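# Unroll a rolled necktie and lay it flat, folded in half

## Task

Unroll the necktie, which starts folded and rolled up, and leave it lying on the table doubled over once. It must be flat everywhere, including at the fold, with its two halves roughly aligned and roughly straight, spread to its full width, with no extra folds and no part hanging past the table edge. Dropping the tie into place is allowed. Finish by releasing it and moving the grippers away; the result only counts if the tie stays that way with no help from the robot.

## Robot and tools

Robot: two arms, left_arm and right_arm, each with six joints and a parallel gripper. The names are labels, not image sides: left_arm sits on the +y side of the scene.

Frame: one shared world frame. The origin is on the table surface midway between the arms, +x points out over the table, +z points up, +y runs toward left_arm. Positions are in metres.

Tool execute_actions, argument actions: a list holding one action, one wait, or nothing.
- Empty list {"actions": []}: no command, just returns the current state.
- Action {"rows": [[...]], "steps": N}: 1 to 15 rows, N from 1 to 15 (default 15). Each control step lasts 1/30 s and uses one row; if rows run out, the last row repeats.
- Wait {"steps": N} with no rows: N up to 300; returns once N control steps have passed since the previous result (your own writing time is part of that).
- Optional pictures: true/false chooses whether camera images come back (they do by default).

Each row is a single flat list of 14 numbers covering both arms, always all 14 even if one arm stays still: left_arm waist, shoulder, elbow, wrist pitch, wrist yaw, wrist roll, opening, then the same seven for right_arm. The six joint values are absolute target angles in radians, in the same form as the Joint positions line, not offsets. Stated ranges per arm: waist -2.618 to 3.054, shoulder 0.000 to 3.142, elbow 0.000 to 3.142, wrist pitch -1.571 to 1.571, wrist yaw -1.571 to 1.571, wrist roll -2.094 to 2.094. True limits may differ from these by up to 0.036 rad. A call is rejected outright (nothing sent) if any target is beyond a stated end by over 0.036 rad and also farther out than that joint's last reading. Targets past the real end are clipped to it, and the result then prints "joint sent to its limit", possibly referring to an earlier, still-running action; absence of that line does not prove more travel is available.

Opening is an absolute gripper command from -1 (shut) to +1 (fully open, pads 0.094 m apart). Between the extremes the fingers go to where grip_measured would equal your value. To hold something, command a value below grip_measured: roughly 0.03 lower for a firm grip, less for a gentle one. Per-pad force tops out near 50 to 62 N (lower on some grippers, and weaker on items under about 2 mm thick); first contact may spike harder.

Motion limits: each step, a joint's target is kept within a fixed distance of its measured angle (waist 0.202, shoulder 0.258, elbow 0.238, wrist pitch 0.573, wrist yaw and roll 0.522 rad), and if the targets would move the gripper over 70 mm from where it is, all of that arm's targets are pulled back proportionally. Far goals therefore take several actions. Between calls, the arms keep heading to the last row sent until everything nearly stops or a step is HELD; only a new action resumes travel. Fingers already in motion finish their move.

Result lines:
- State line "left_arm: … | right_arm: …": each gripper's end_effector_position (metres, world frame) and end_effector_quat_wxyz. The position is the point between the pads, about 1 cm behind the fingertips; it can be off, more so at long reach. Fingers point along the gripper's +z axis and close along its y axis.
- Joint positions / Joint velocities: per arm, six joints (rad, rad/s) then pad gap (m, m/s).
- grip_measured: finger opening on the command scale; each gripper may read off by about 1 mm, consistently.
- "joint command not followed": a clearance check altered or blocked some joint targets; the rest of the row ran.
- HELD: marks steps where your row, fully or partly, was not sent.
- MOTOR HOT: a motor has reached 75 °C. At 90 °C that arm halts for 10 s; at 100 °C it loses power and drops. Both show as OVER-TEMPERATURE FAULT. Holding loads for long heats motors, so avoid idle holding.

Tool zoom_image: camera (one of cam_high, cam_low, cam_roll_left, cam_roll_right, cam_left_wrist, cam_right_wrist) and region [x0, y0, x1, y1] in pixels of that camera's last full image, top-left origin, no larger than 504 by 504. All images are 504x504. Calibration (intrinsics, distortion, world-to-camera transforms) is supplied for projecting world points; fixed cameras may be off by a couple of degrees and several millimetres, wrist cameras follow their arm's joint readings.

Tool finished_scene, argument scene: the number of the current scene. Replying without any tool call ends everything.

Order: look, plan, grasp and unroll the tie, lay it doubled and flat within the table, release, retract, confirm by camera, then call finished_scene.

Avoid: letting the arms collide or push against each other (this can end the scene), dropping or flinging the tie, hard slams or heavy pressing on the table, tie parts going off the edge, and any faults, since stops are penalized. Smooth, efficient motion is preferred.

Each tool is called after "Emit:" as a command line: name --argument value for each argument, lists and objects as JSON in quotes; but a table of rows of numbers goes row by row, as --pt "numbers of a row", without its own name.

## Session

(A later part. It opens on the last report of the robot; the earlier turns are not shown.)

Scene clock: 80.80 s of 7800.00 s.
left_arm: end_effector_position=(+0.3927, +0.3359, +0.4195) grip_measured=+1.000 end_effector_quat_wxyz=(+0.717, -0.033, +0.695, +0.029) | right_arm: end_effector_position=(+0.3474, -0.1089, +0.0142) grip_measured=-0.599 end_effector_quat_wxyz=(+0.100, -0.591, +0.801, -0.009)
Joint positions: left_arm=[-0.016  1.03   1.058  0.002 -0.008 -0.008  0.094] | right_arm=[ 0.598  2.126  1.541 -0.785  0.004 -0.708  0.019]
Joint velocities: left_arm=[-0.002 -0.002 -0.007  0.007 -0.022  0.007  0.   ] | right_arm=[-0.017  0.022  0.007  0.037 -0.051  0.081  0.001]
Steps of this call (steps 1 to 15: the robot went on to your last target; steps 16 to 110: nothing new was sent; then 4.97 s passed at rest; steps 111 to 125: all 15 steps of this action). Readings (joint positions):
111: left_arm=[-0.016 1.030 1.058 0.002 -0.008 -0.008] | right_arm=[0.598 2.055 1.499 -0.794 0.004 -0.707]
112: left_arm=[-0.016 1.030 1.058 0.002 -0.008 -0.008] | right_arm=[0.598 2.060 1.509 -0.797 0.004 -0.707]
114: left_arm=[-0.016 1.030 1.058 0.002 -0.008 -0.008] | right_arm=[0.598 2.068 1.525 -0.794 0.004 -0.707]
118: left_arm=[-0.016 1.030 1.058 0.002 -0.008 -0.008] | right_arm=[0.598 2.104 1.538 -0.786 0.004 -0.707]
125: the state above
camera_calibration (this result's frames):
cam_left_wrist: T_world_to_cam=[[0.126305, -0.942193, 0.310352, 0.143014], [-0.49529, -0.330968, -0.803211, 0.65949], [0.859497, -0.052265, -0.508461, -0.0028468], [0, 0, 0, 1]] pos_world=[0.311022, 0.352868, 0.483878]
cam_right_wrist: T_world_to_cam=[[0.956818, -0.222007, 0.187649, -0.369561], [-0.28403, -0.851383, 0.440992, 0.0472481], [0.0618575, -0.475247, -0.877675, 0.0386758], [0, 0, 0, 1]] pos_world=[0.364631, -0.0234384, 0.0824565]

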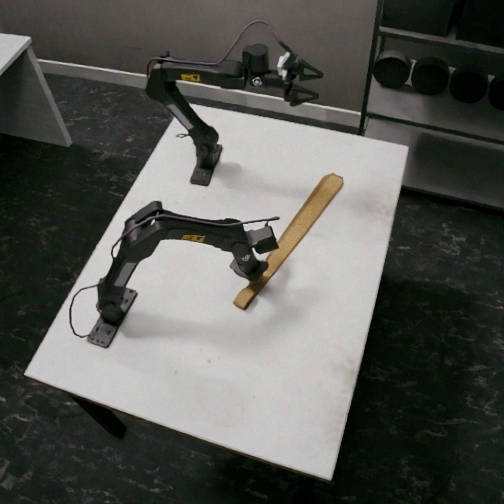

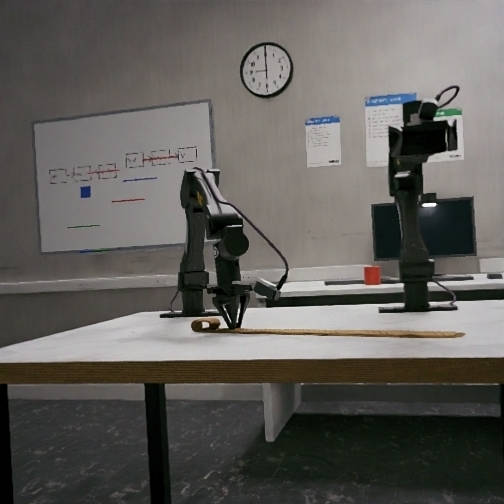

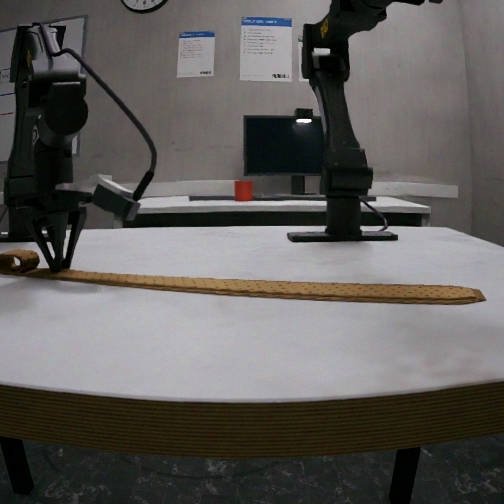

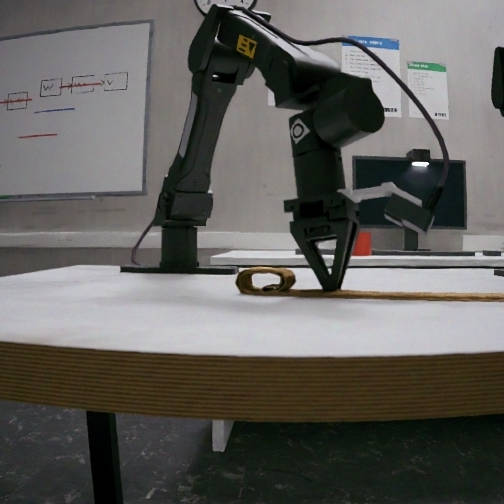

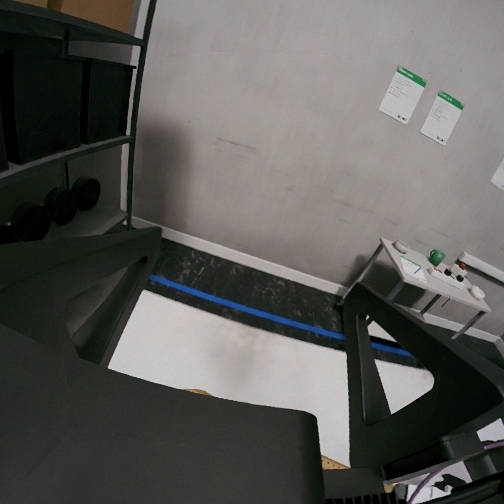

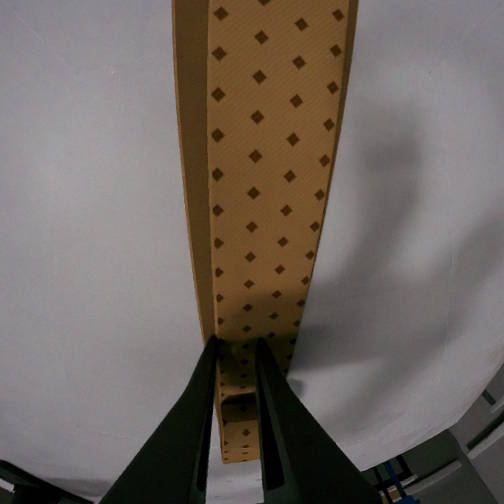

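Emit:
execute_actions --actions '[{"rows":[[-0.016,1.03,1.058,0,0,0,1,0.585,2.08,1.58,-0.78,0,-0.72,-0.6],[-0.016,1.03,1.058,0,0,0,1,0.585,2.08,1.58,-0.78,0,-0.72,-0.6],[-0.016,1.03,1.058,0,0,0,1,0.585,2.08,1.58,-0.78,0,-0.72,-0.6],[-0.016,1.03,1.058,0,0,0,1,0.585,2.08,1.58,-0.78,0,-0.72,-0.6],[-0.016,1.03,1.058,0,0,0,1,0.585,2.08,1.58,-0.78,0,-0.72,-0.6],[-0.016,1.03,1.058,0,0,0,1,0.57,2.07,1.54,-0.79,0,-0.73,-0.6],[-0.016,1.03,1.058,0,0,0,1,0.56,2.06,1.52,-0.79,0,-0.74,-0.6],[-0.016,1.03,1.058,0,0,0,1,0.55,2.05,1.5,-0.79,0,-0.75,-0.6],[-0.016,1.03,1.058,0,0,0,1,0.54,2.04,1.48,-0.8,0,-0.76,-0.6],[-0.016,1.03,1.058,0,0,0,1,0.53,2.03,1.46,-0.8,0,-0.77,-0.6],[-0.016,1.03,1.058,0,0,0,1,0.52,2.02,1.44,-0.8,0,-0.78,-0.6],[-0.016,1.03,1.058,0,0,0,1,0.51,2.01,1.42,-0.81,0,-0.79,-0.6],[-0.016,1.03,1.058,0,0,0,1,0.5,2.0,1.405,-0.81,0,-0.8,-0.6],[-0.016,1.03,1.058,0,0,0,1,0.49,1.99,1.39,-0.81,0,-0.81,-0.6]]}]'

Scene clock: 96.17 s of 7800.00 s.
left_arm: end_effector_position=(+0.3927, +0.3359, +0.4195) grip_measured=+1.000 end_effector_quat_wxyz=(+0.717, -0.033, +0.695, +0.029) | right_arm: end_effector_position=(+0.3339, -0.1618, +0.0163) grip_measured=-0.599 end_effector_quat_wxyz=(+0.074, -0.583, +0.809, -0.013)
Joint positions: left_arm=[-0.016  1.03   1.058  0.002 -0.008 -0.008  0.094] | right_arm=[ 0.506  2.029  1.409 -0.801  0.004 -0.777  0.019]
Joint velocities: left_arm=[ 0.002  0.007 -0.007 -0.007  0.037  0.022  0.   ] | right_arm=[-0.32  -0.168 -0.344 -0.242 -0.066 -0.212 -0.001]
Steps of this call (steps 1 to 15: the robot went on to your last target; steps 16 to 110: nothing new was sent; then 11.20 s passed at rest; steps 111 to 125: all 15 steps of this action). Readings (joint positions):
111: left_arm=[-0.016 1.030 1.058 0.002 -0.008 -0.008] | right_arm=[0.598 2.125 1.543 -0.785 0.004 -0.709]
112: left_arm=[-0.016 1.030 1.058 0.002 -0.008 -0.008] | right_arm=[0.598 2.123 1.543 -0.786 0.004 -0.710]
114: left_arm=[-0.016 1.030 1.058 0.002 -0.008 -0.008] | right_arm=[0.598 2.118 1.546 -0.786 0.004 -0.712]
118: left_arm=[-0.016 1.030 1.058 0.002 -0.008 -0.008] | right_arm=[0.588 2.098 1.533 -0.783 0.004 -0.724]
125: the state above
camera_calibration (this result's frames):
cam_left_wrist: T_world_to_cam=[[0.126305, -0.942193, 0.310352, 0.143014], [-0.49529, -0.330968, -0.803211, 0.65949], [0.859497, -0.052265, -0.508461, -0.0028468], [0, 0, 0, 1]] pos_world=[0.311022, 0.352868, 0.483878]
cam_right_wrist: T_world_to_cam=[[0.957898, -0.238745, 0.159472, -0.371413], [-0.2866, -0.828148, 0.481697, 0.00141883], [0.0170633, -0.507121, -0.861706, 0.025802], [0, 0, 0, 1]] pos_world=[0.355742, -0.0744133, 0.0807802]

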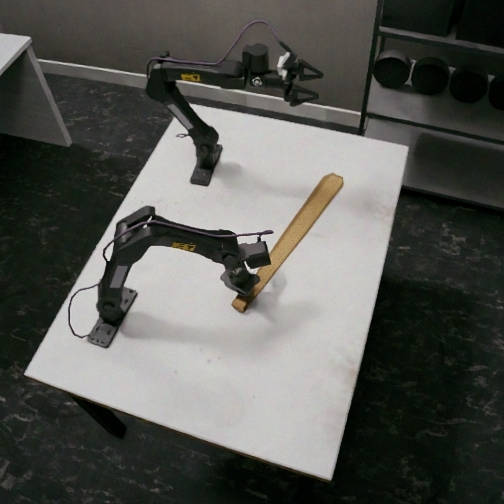

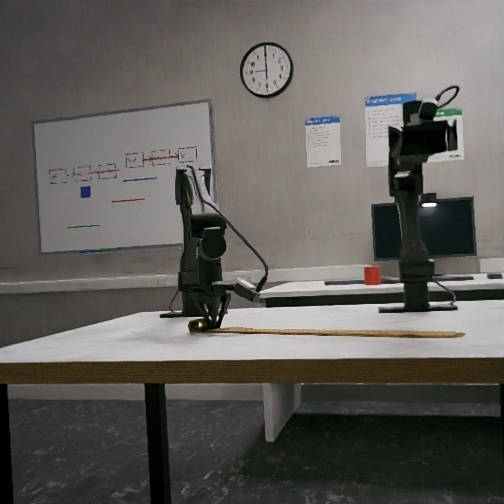

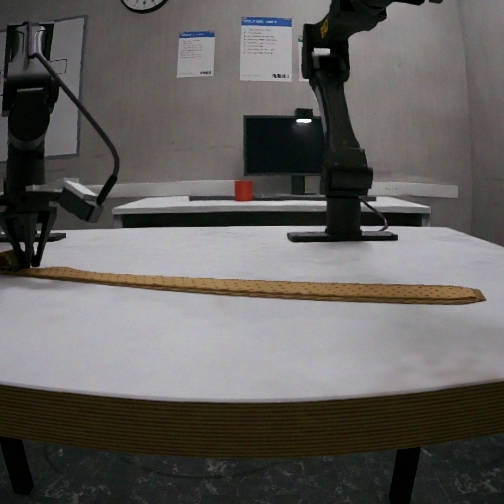

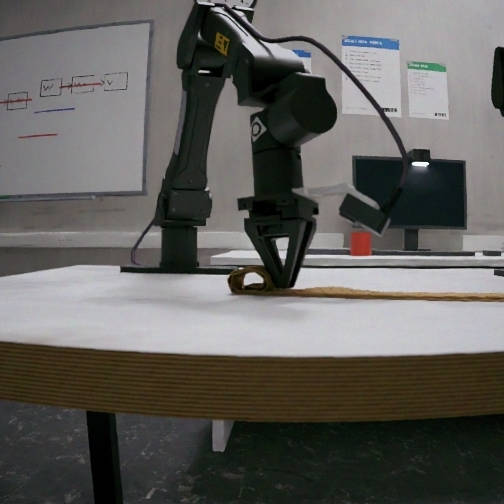

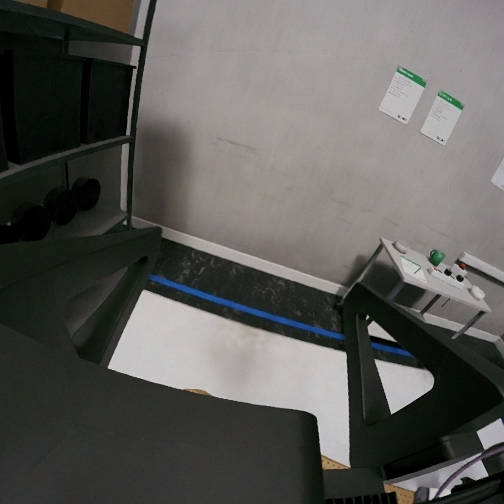

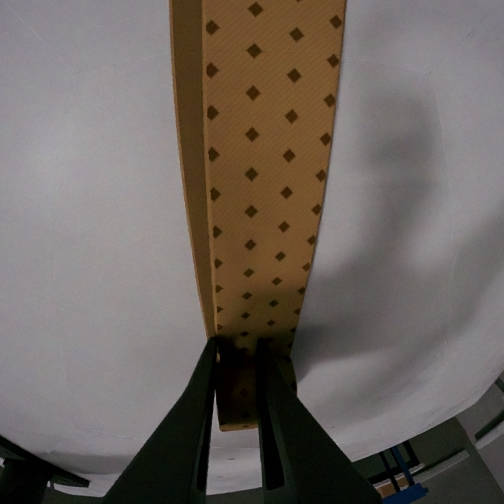

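Emit:
execute_actions --actions '[{"rows":[[-0.016,1.03,1.058,0,0,0,1,0.49,1.96,1.4,-0.81,0,-0.81,-0.6],[-0.016,1.03,1.058,0,0,0,1,0.49,1.96,1.4,-0.81,0,-0.81,-0.6],[-0.016,1.03,1.058,0,0,0,1,0.49,1.96,1.4,-0.81,0,-0.81,-0.6],[-0.016,1.03,1.058,0,0,0,1,0.48,1.955,1.39,-0.81,0,-0.82,-0.6],[-0.016,1.03,1.058,0,0,0,1,0.47,1.95,1.38,-0.82,0,-0.83,-0.6],[-0.016,1.03,1.058,0,0,0,1,0.46,1.94,1.37,-0.82,0,-0.84,-0.6],[-0.016,1.03,1.058,0,0,0,1,0.45,1.93,1.36,-0.83,0,-0.85,-0.6],[-0.016,1.03,1.058,0,0,0,1,0.44,1.925,1.35,-0.83,0,-0.86,-0.6],[-0.016,1.03,1.058,0,0,0,1,0.43,1.92,1.34,-0.84,0,-0.87,-0.6],[-0.016,1.03,1.058,0,0,0,1,0.42,1.91,1.33,-0.84,0,-0.88,-0.6],[-0.016,1.03,1.058,0,0,0,1,0.41,1.9,1.32,-0.85,0,-0.89,-0.6],[-0.016,1.03,1.058,0,0,0,1,0.4,1.895,1.31,-0.85,0,-0.9,-0.6],[-0.016,1.03,1.058,0,0,0,1,0.39,1.89,1.3,-0.85,0,-0.91,-0.6],[-0.016,1.03,1.058,0,0,0,1,0.38,1.885,1.29,-0.85,0,-0.92,-0.6]]}]'

Emit:
execute_actions --actions '[{"steps":10}]'

Scene clock: 109.83 s of 7800.00 s.
left_arm: end_effector_position=(+0.3927, +0.3359, +0.4195) grip_measured=+1.000 end_effector_quat_wxyz=(+0.717, -0.033, +0.695, +0.029) | right_arm: end_effector_position=(+0.3223, -0.2136, +0.0297) grip_measured=-0.599 end_effector_quat_wxyz=(+0.062, -0.583, +0.810, -0.019)
Joint positions: left_arm=[-0.016  1.03   1.058  0.002 -0.008 -0.008  0.094] | right_arm=[ 0.398  1.916  1.307 -0.833  0.005 -0.885  0.019]
Joint velocities: left_arm=[ 0.007 -0.002 -0.012 -0.022 -0.022  0.037  0.   ] | right_arm=[-0.271 -0.149 -0.193 -0.037 -0.051 -0.168  0.001]
Steps of this call (steps 1 to 30: the robot went on to your last target; steps 31 to 120: nothing new was sent; then 9.17 s passed at rest; steps 121 to 135: all 15 steps of this action). Readings (joint positions):
121: left_arm=[-0.016 1.030 1.058 0.002 -0.008 -0.008] | right_arm=[0.489 2.019 1.395 -0.811 0.005 -0.805]
122: left_arm=[-0.016 1.030 1.058 0.002 -0.008 -0.008] | right_arm=[0.489 2.015 1.395 -0.814 0.005 -0.806]
124: left_arm=[-0.016 1.030 1.058 0.002 -0.008 -0.008] | right_arm=[0.489 2.001 1.395 -0.814 0.005 -0.807]
128: left_arm=[-0.016 1.030 1.058 0.002 -0.008 -0.008] | right_arm=[0.476 1.965 1.377 -0.814 0.005 -0.828]
135: the state above
camera_calibration (this result's frames):
cam_left_wrist: T_world_to_cam=[[0.126305, -0.942193, 0.310352, 0.143014], [-0.49529, -0.330968, -0.803211, 0.65949], [0.859497, -0.052265, -0.508461, -0.0028468], [0, 0, 0, 1]] pos_world=[0.311022, 0.352868, 0.483878]
cam_right_wrist: T_world_to_cam=[[0.959661, -0.236561, 0.151953, -0.374708], [-0.281124, -0.815962, 0.505149, -0.0511331], [0.00448957, -0.52749, -0.84955, 0.0105663], [0, 0, 0, 1]] pos_world=[0.34517, -0.12479, 0.0917445]

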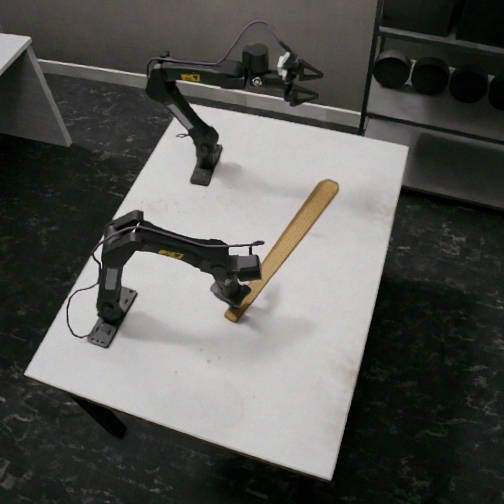

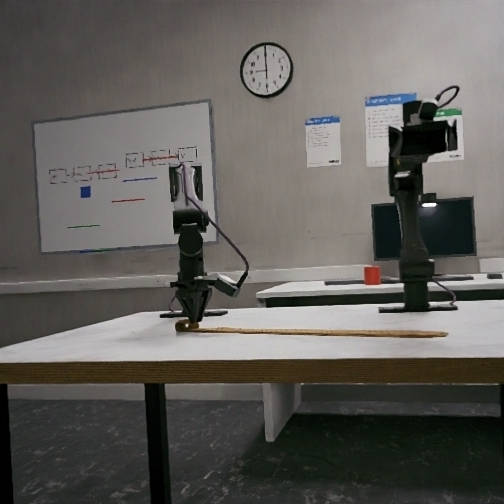

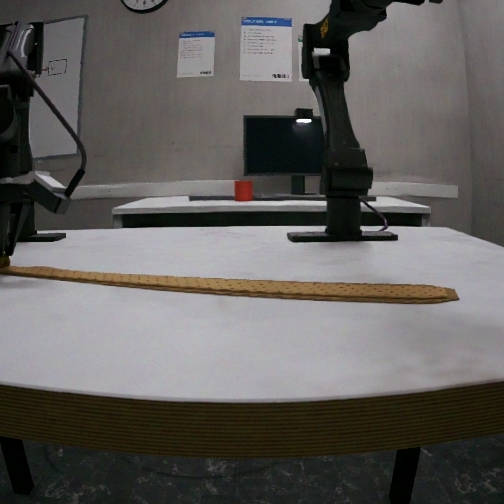

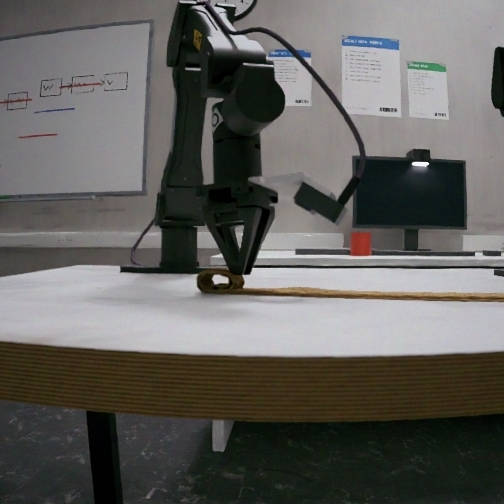

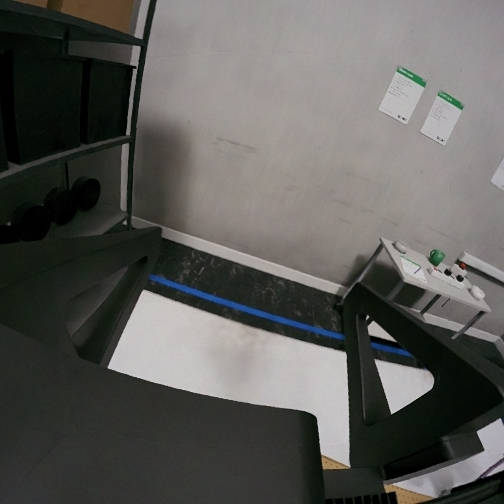

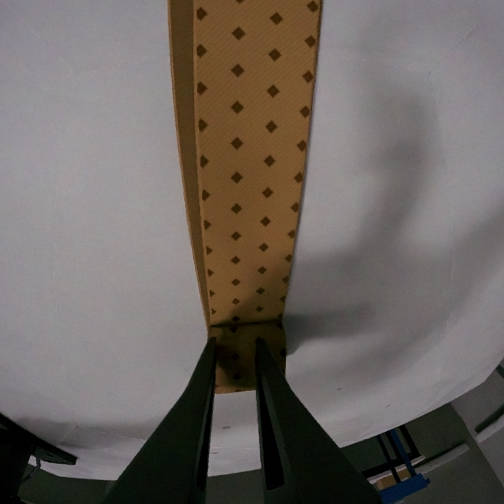

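Scene clock: 110.17 s of 7800.00 s.
left_arm: end_effector_position=(+0.3927, +0.3359, +0.4195) grip_measured=+1.000 end_effector_quat_wxyz=(+0.717, -0.033, +0.695, +0.029) | right_arm: end_effector_position=(+0.3210, -0.2198, +0.0298) grip_measured=-0.599 end_effector_quat_wxyz=(+0.058, -0.589, +0.806, -0.019)
Joint positions: left_arm=[-0.016  1.03   1.058  0.002 -0.008 -0.008  0.094] | right_arm=[ 0.384  1.91   1.3   -0.839  0.005 -0.912  0.019]
Joint velocities: left_arm=[ 0.002  0.002 -0.012  0.022 -0.007 -0.022  0.   ] | right_arm=[-0.002  0.002  0.002 -0.022 -0.037 -0.022 -0.   ]
Steps of this call (steps 1 to 10: the robot went on to your last target). Readings (joint positions):
1: left_arm=[-0.016 1.030 1.058 0.002 -0.008 -0.008] | right_arm=[0.390 1.913 1.303 -0.836 0.005 -0.891]
2: left_arm=[-0.016 1.030 1.058 0.002 -0.008 -0.008] | right_arm=[0.386 1.911 1.301 -0.838 0.005 -0.896]
4: left_arm=[-0.016 1.030 1.058 0.002 -0.008 -0.008] | right_arm=[0.384 1.910 1.300 -0.839 0.005 -0.903]
8: left_arm=[-0.016 1.030 1.058 0.002 -0.008 -0.008] | right_arm=[0.384 1.910 1.300 -0.839 0.005 -0.910]
10: the state above
camera_calibration (this result's frames):
cam_left_wrist: T_world_to_cam=[[0.126305, -0.942193, 0.310352, 0.143014], [-0.49529, -0.330968, -0.803211, 0.65949], [0.859497, -0.052265, -0.508461, -0.0028468], [0, 0, 0, 1]] pos_world=[0.311022, 0.352868, 0.483878]
cam_right_wrist: T_world_to_cam=[[0.963456, -0.223431, 0.147756, -0.373084], [-0.267792, -0.816541, 0.511418, -0.0611441], [0.00638161, -0.532296, -0.846534, 0.00561764], [0, 0, 0, 1]] pos_world=[0.34304, -0.130295, 0.091151]

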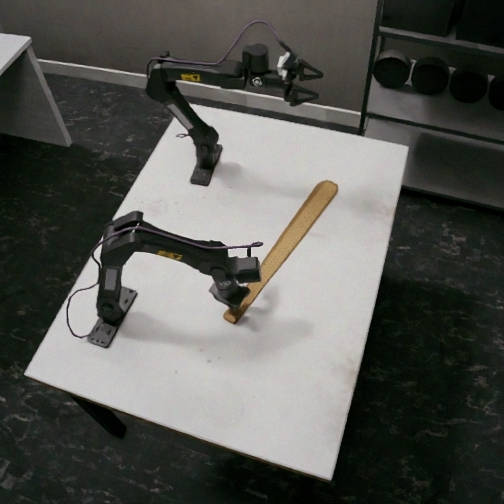

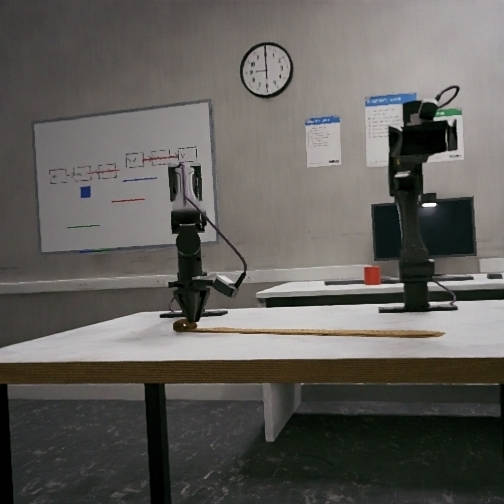

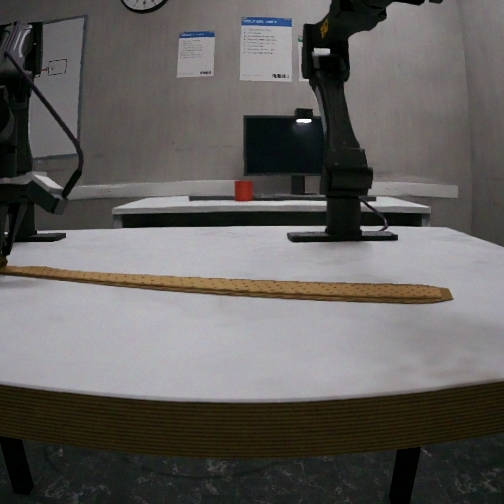

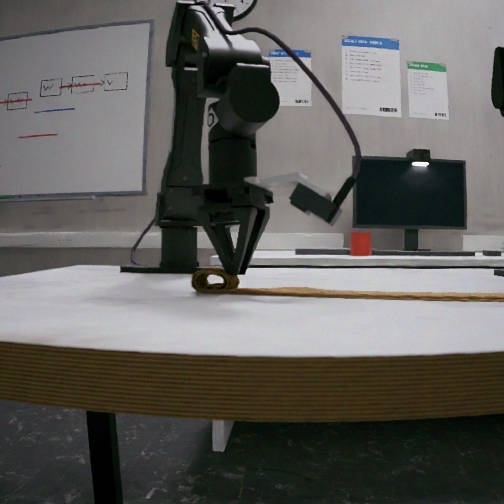

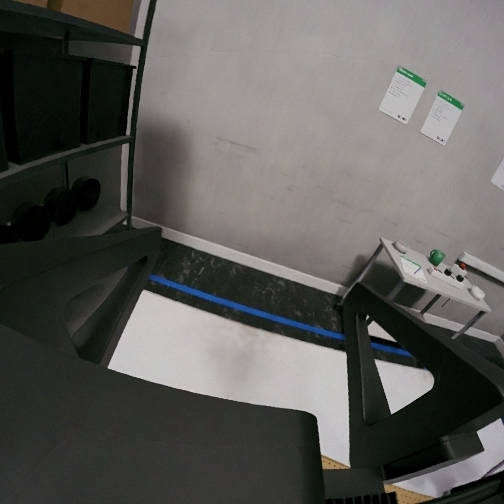

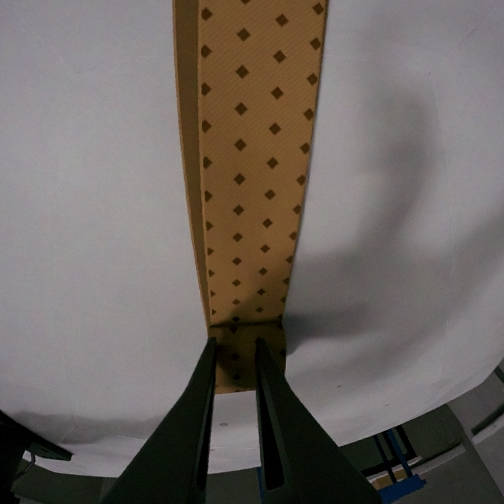

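Emit:
zoom_image --camera "cam_roll_right" --region '[160,230,340,320]'

Region (160, 230, 340, 320) of cam_roll_right's 504x504 image, scaled by 2.800, with more detail than that image has.

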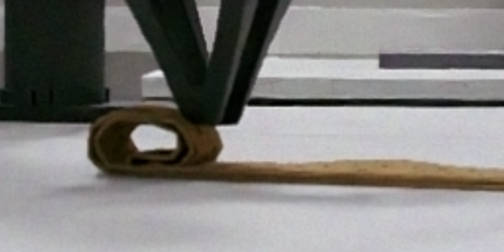

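Emit:
execute_actions --actions '[{"rows":[[-0.016,1.03,1.058,0,0,0,1,0.37,1.885,1.28,-0.85,0,-0.93,-0.6],[-0.016,1.03,1.058,0,0,0,1,0.36,1.88,1.275,-0.85,0,-0.94,-0.6],[-0.016,1.03,1.058,0,0,0,1,0.35,1.875,1.27,-0.85,0,-0.95,-0.6],[-0.016,1.03,1.058,0,0,0,1,0.34,1.87,1.26,-0.86,0,-0.96,-0.6],[-0.016,1.03,1.058,0,0,0,1,0.33,1.865,1.255,-0.86,0,-0.97,-0.6],[-0.016,1.03,1.058,0,0,0,1,0.32,1.86,1.25,-0.86,0,-0.98,-0.6],[-0.016,1.03,1.058,0,0,0,1,0.31,1.855,1.24,-0.86,0,-0.99,-0.6],[-0.016,1.03,1.058,0,0,0,1,0.30,1.85,1.235,-0.86,0,-1.0,-0.6],[-0.016,1.03,1.058,0,0,0,1,0.29,1.845,1.23,-0.86,0,-1.01,-0.6],[-0.016,1.03,1.058,0,0,0,1,0.28,1.84,1.22,-0.87,0,-1.02,-0.6]]}]'

Scene clock: 132.40 s of 7800.00 s.
left_arm: end_effector_position=(+0.3927, +0.3359, +0.4195) grip_measured=+1.000 end_effector_quat_wxyz=(+0.717, -0.033, +0.695, +0.029) | right_arm: end_effector_position=(+0.3110, -0.2600, +0.0283) grip_measured=-0.599 end_effector_quat_wxyz=(+0.041, -0.586, +0.809, -0.018)
Joint positions: left_arm=[-0.016  1.03   1.058  0.002 -0.008 -0.008  0.094] | right_arm=[ 0.285  1.862  1.233 -0.851  0.004 -1.003  0.019]
Joint velocities: left_arm=[-0.007  0.002 -0.022 -0.007  0.007 -0.051  0.   ] | right_arm=[-0.012 -0.022  0.002 -0.022 -0.022 -0.095 -0.001]
Steps of this call (steps 1 to 30: the robot went on to your last target; steps 31 to 120: nothing new was sent; then 17.73 s passed at rest; steps 121 to 135: all 15 steps of this action). Readings (joint positions):
121: left_arm=[-0.016 1.030 1.058 0.002 -0.008 -0.008] | right_arm=[0.384 1.910 1.299 -0.839 0.005 -0.916]
122: left_arm=[-0.016 1.030 1.058 0.002 -0.008 -0.008] | right_arm=[0.383 1.909 1.296 -0.839 0.005 -0.920]
124: left_arm=[-0.016 1.030 1.058 0.002 -0.008 -0.008] | right_arm=[0.375 1.903 1.286 -0.838 0.004 -0.931]
128: left_arm=[-0.016 1.030 1.058 0.002 -0.008 -0.008] | right_arm=[0.336 1.882 1.259 -0.839 0.004 -0.961]
135: the state above
camera_calibration (this result's frames):
cam_left_wrist: T_world_to_cam=[[0.126305, -0.942193, 0.310352, 0.143014], [-0.49529, -0.330968, -0.803211, 0.65949], [0.859497, -0.052265, -0.508461, -0.0028468], [0, 0, 0, 1]] pos_world=[0.311022, 0.352868, 0.483878]
cam_right_wrist: T_world_to_cam=[[0.9656, -0.228031, 0.124974, -0.373413], [-0.259193, -0.805473, 0.532946, -0.0963067], [-0.0208646, -0.547005, -0.836869, -0.012587], [0, 0, 0, 1]] pos_world=[0.335343, -0.169607, 0.0874597]

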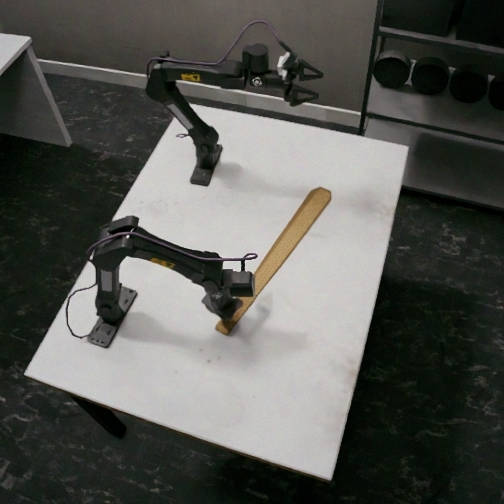

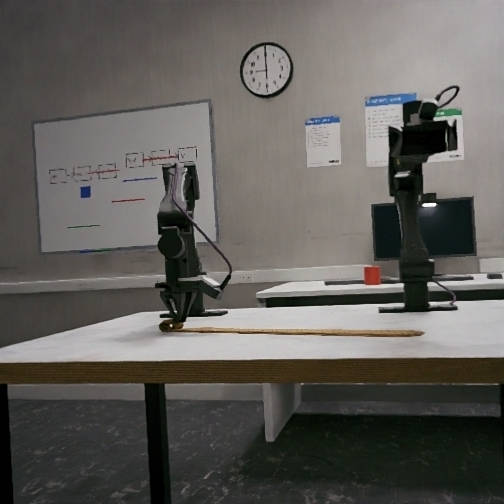

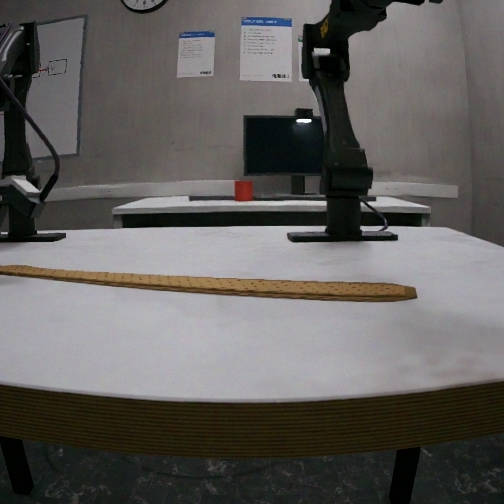

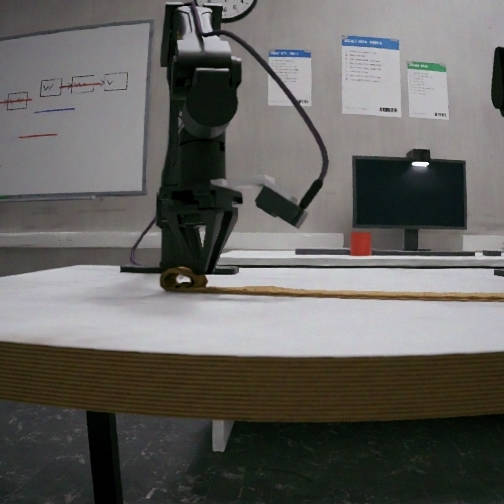

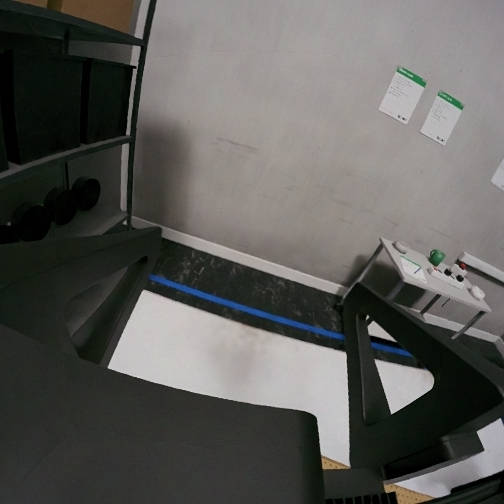

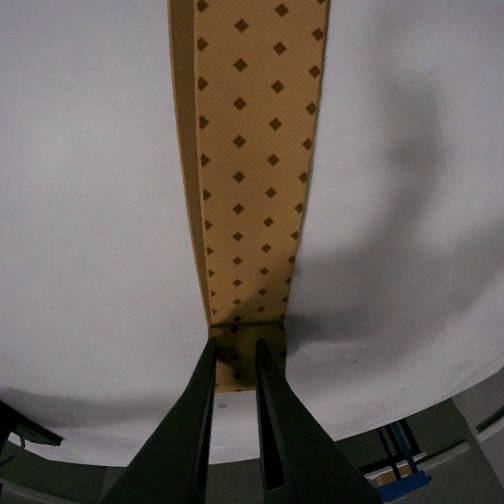

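Emit:
execute_actions --actions '[{"rows":[[-0.51,1.8,1.42,-0.8,0,1.33,-0.6,0.28,1.84,1.22,-0.87,0,-1.02,-0.6]]}]' --pictures false

Emit:
execute_actions --actions '[{"steps":40}]'

Scene clock: 146.70 s of 7800.00 s.
left_arm: end_effector_position=(+0.4371, +0.1324, +0.1448) grip_measured=-0.598 end_effector_quat_wxyz=(+0.279, +0.581, +0.761, +0.079) | right_arm: end_effector_position=(+0.3110, -0.2600, +0.0283) grip_measured=-0.599 end_effector_quat_wxyz=(+0.041, -0.591, +0.805, -0.019)
Joint positions: left_arm=[-0.49   1.738  1.389 -0.634 -0.011  0.912  0.019] | right_arm=[ 0.285  1.862  1.233 -0.851  0.004 -1.015  0.019]
Joint velocities: left_arm=[-0.388  1.502  0.042 -0.989  0.022  2.821 -0.   ] | right_arm=[-0.007  0.002 -0.012  0.007  0.066  0.022  0.   ]
Steps of this call (steps 1 to 30: the robot went on to your last target; steps 31 to 120: nothing new was sent; then 9.80 s passed at rest; steps 121 to 135: all 15 steps of this action). Readings (joint positions):
121: left_arm=[-0.034 1.048 1.087 -0.056 -0.020 0.042] | right_arm=[0.285 1.862 1.233 -0.851 0.004 -1.015]
122: left_arm=[-0.073 1.089 1.143 -0.128 -0.023 0.108] | right_arm=[0.285 1.862 1.233 -0.851 0.004 -1.015]
124: left_arm=[-0.165 1.195 1.253 -0.253 -0.022 0.235] | right_arm=[0.285 1.862 1.233 -0.851 0.004 -1.015]
128: left_arm=[-0.317 1.379 1.344 -0.414 -0.018 0.442] | right_arm=[0.285 1.862 1.233 -0.851 0.004 -1.015]
135: the state above

Scene clock: 148.03 s of 7800.00 s.
left_arm: end_effector_position=(+0.4004, +0.1362, +0.0903) grip_measured=-0.598 end_effector_quat_wxyz=(+0.151, +0.754, +0.635, +0.077) | right_arm: end_effector_position=(+0.3110, -0.2600, +0.0283) grip_measured=-0.599 end_effector_quat_wxyz=(+0.041, -0.591, +0.805, -0.019)
Joint positions: left_arm=[-0.514  1.827  1.389 -0.792 -0.007  1.324  0.019] | right_arm=[ 0.285  1.862  1.233 -0.851  0.004 -1.015  0.019]
Joint velocities: left_arm=[-0.017  0.002  0.017  0.022 -0.051  0.095 -0.001] | right_arm=[ 0.012 -0.002 -0.002 -0.037 -0.022 -0.007  0.001]
Steps of this call (steps 1 to 40: the robot went on to your last target). Readings (joint positions):
1: left_arm=[-0.501 1.783 1.389 -0.664 -0.009 0.995] | right_arm=[0.285 1.862 1.233 -0.851 0.004 -1.015]
2: left_arm=[-0.509 1.818 1.389 -0.697 -0.008 1.062] | right_arm=[0.285 1.862 1.233 -0.851 0.004 -1.015]
4: left_arm=[-0.514 1.850 1.389 -0.747 -0.007 1.158] | right_arm=[0.285 1.862 1.233 -0.851 0.004 -1.015]
8: left_arm=[-0.514 1.835 1.389 -0.780 -0.007 1.257] | right_arm=[0.285 1.862 1.233 -0.851 0.004 -1.015]
40: the state above
camera_calibration (this result's frames):
cam_left_wrist: T_world_to_cam=[[-0.927497, -0.161498, -0.337148, 0.430118], [-0.286753, 0.885964, 0.364472, -0.0218819], [0.239839, 0.434725, -0.868039, 0.0269165], [0, 0, 0, 1]] pos_world=[0.386203, 0.0771487, 0.176353]
cam_right_wrist: T_world_to_cam=[[0.96819, -0.216512, 0.125418, -0.371237], [-0.249809, -0.807913, 0.533733, -0.0998816], [-0.0142326, -0.548086, -0.836301, -0.0149464], [0, 0, 0, 1]] pos_world=[0.334264, -0.169265, 0.0873703]

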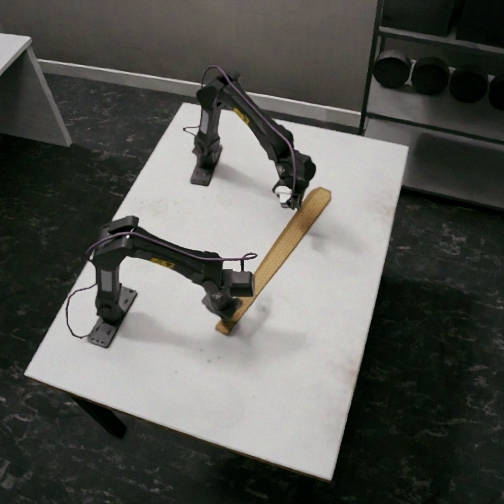

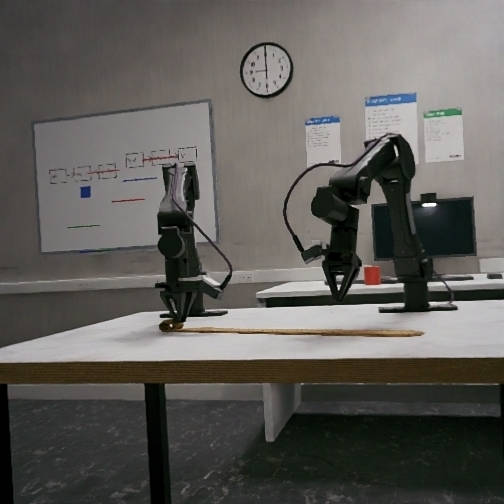

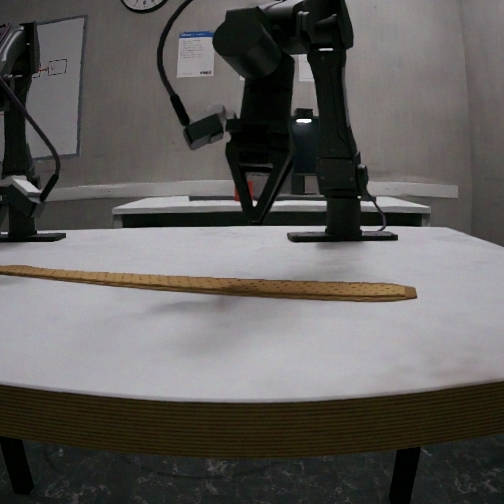

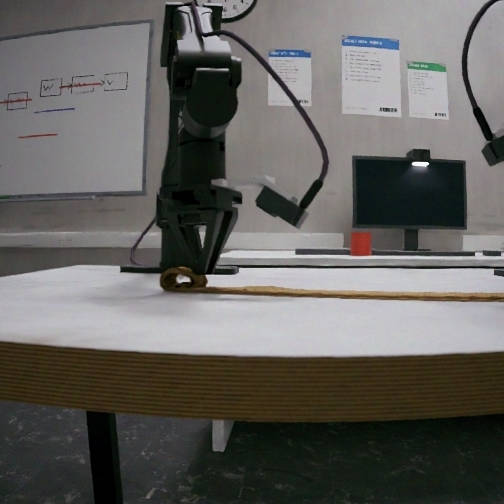

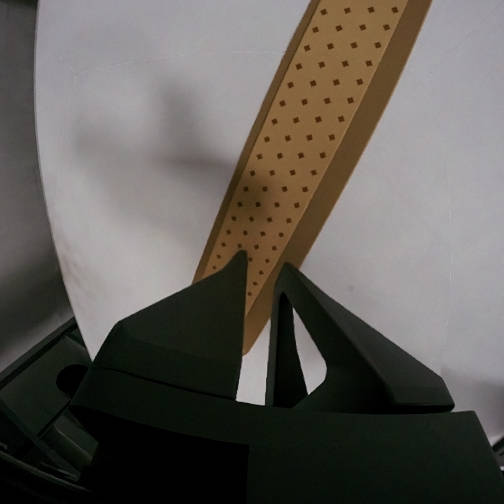

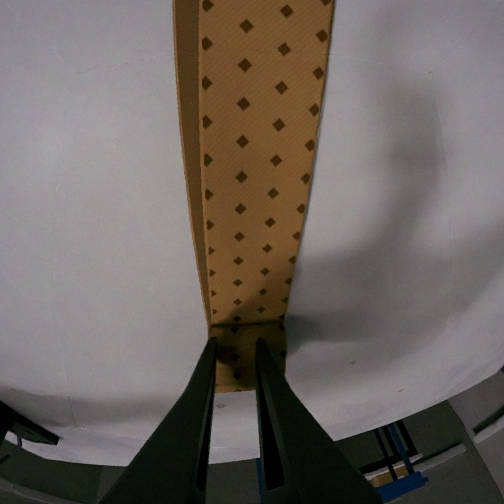

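Emit:
execute_actions --actions '[{"rows":[[-0.51,1.93,1.46,-0.8,0,1.42,-0.6,0.28,1.84,1.22,-0.87,0,-1.02,-0.6]]}]'

Scene clock: 163.70 s of 7800.00 s.
left_arm: end_effector_position=(+0.4077, +0.1330, +0.0593) grip_measured=-0.598 end_effector_quat_wxyz=(+0.116, +0.785, +0.605, +0.067) | right_arm: end_effector_position=(+0.3110, -0.2600, +0.0283) grip_measured=-0.599 end_effector_quat_wxyz=(+0.041, -0.591, +0.805, -0.019)
Joint positions: left_arm=[-0.514  1.941  1.437 -0.797 -0.007  1.411  0.019] | right_arm=[ 0.285  1.862  1.233 -0.851  0.004 -1.015  0.019]
Joint velocities: left_arm=[ 0.007 -0.007  0.002 -0.051  0.066 -0.037  0.001] | right_arm=[-0.007  0.002  0.002 -0.007  0.037 -0.022  0.001]
Steps of this call (steps 1 to 15: the robot went on to your last target; steps 16 to 110: nothing new was sent; then 11.50 s passed at rest; steps 111 to 125: all 15 steps of this action). Readings (joint positions):
111: left_arm=[-0.514 1.838 1.399 -0.801 -0.007 1.339] | right_arm=[0.285 1.862 1.233 -0.851 0.004 -1.015]
112: left_arm=[-0.514 1.859 1.417 -0.803 -0.007 1.354] | right_arm=[0.285 1.862 1.233 -0.851 0.004 -1.015]
114: left_arm=[-0.514 1.901 1.437 -0.792 -0.007 1.376] | right_arm=[0.285 1.862 1.233 -0.851 0.004 -1.015]
118: left_arm=[-0.514 1.941 1.437 -0.796 -0.007 1.398] | right_arm=[0.285 1.862 1.233 -0.851 0.004 -1.015]
125: the state above
camera_calibration (this result's frames):
cam_left_wrist: T_world_to_cam=[[-0.9543, -0.0666438, -0.291326, 0.421477], [-0.191449, 0.884854, 0.424712, -0.047909], [0.229477, 0.461077, -0.857175, -0.000265112], [0, 0, 0, 1]] pos_world=[0.393104, 0.0706035, 0.142908]
cam_right_wrist: T_world_to_cam=[[0.96819, -0.216512, 0.125418, -0.371237], [-0.249809, -0.807913, 0.533733, -0.0998816], [-0.0142326, -0.548086, -0.836301, -0.0149464], [0, 0, 0, 1]] pos_world=[0.334264, -0.169265, 0.0873703]

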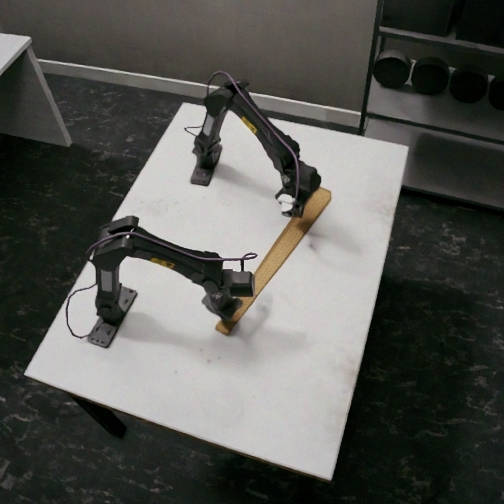

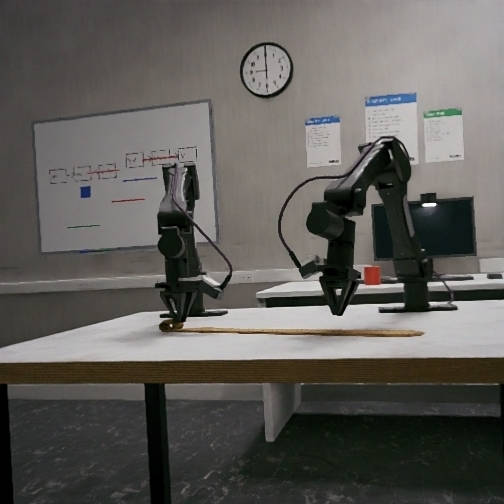

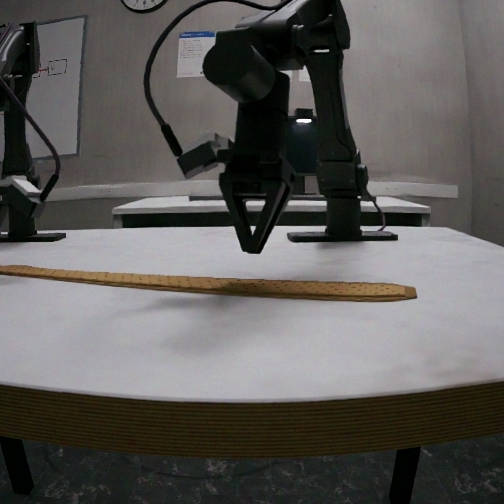

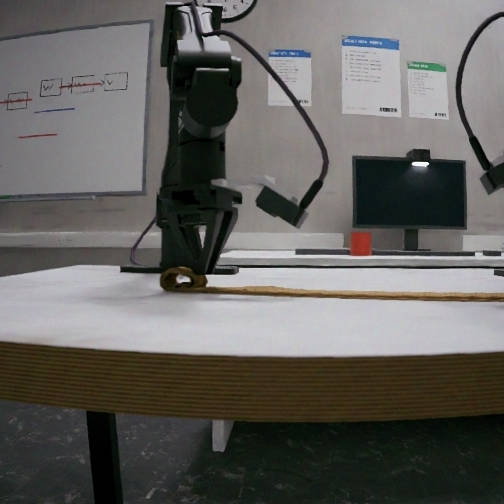

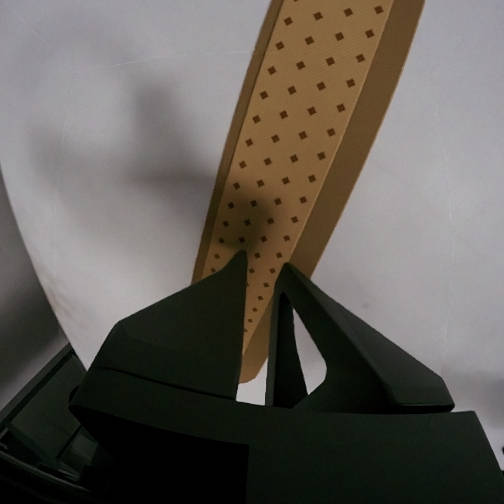

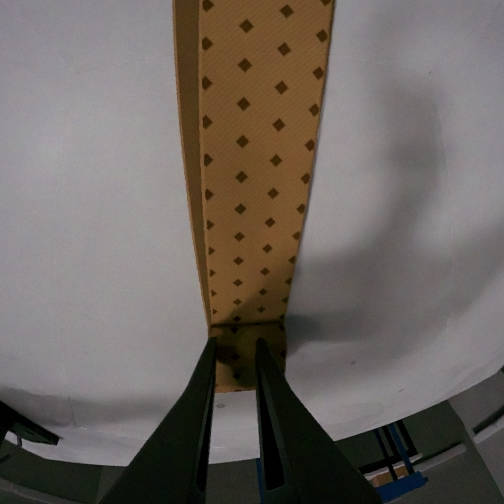

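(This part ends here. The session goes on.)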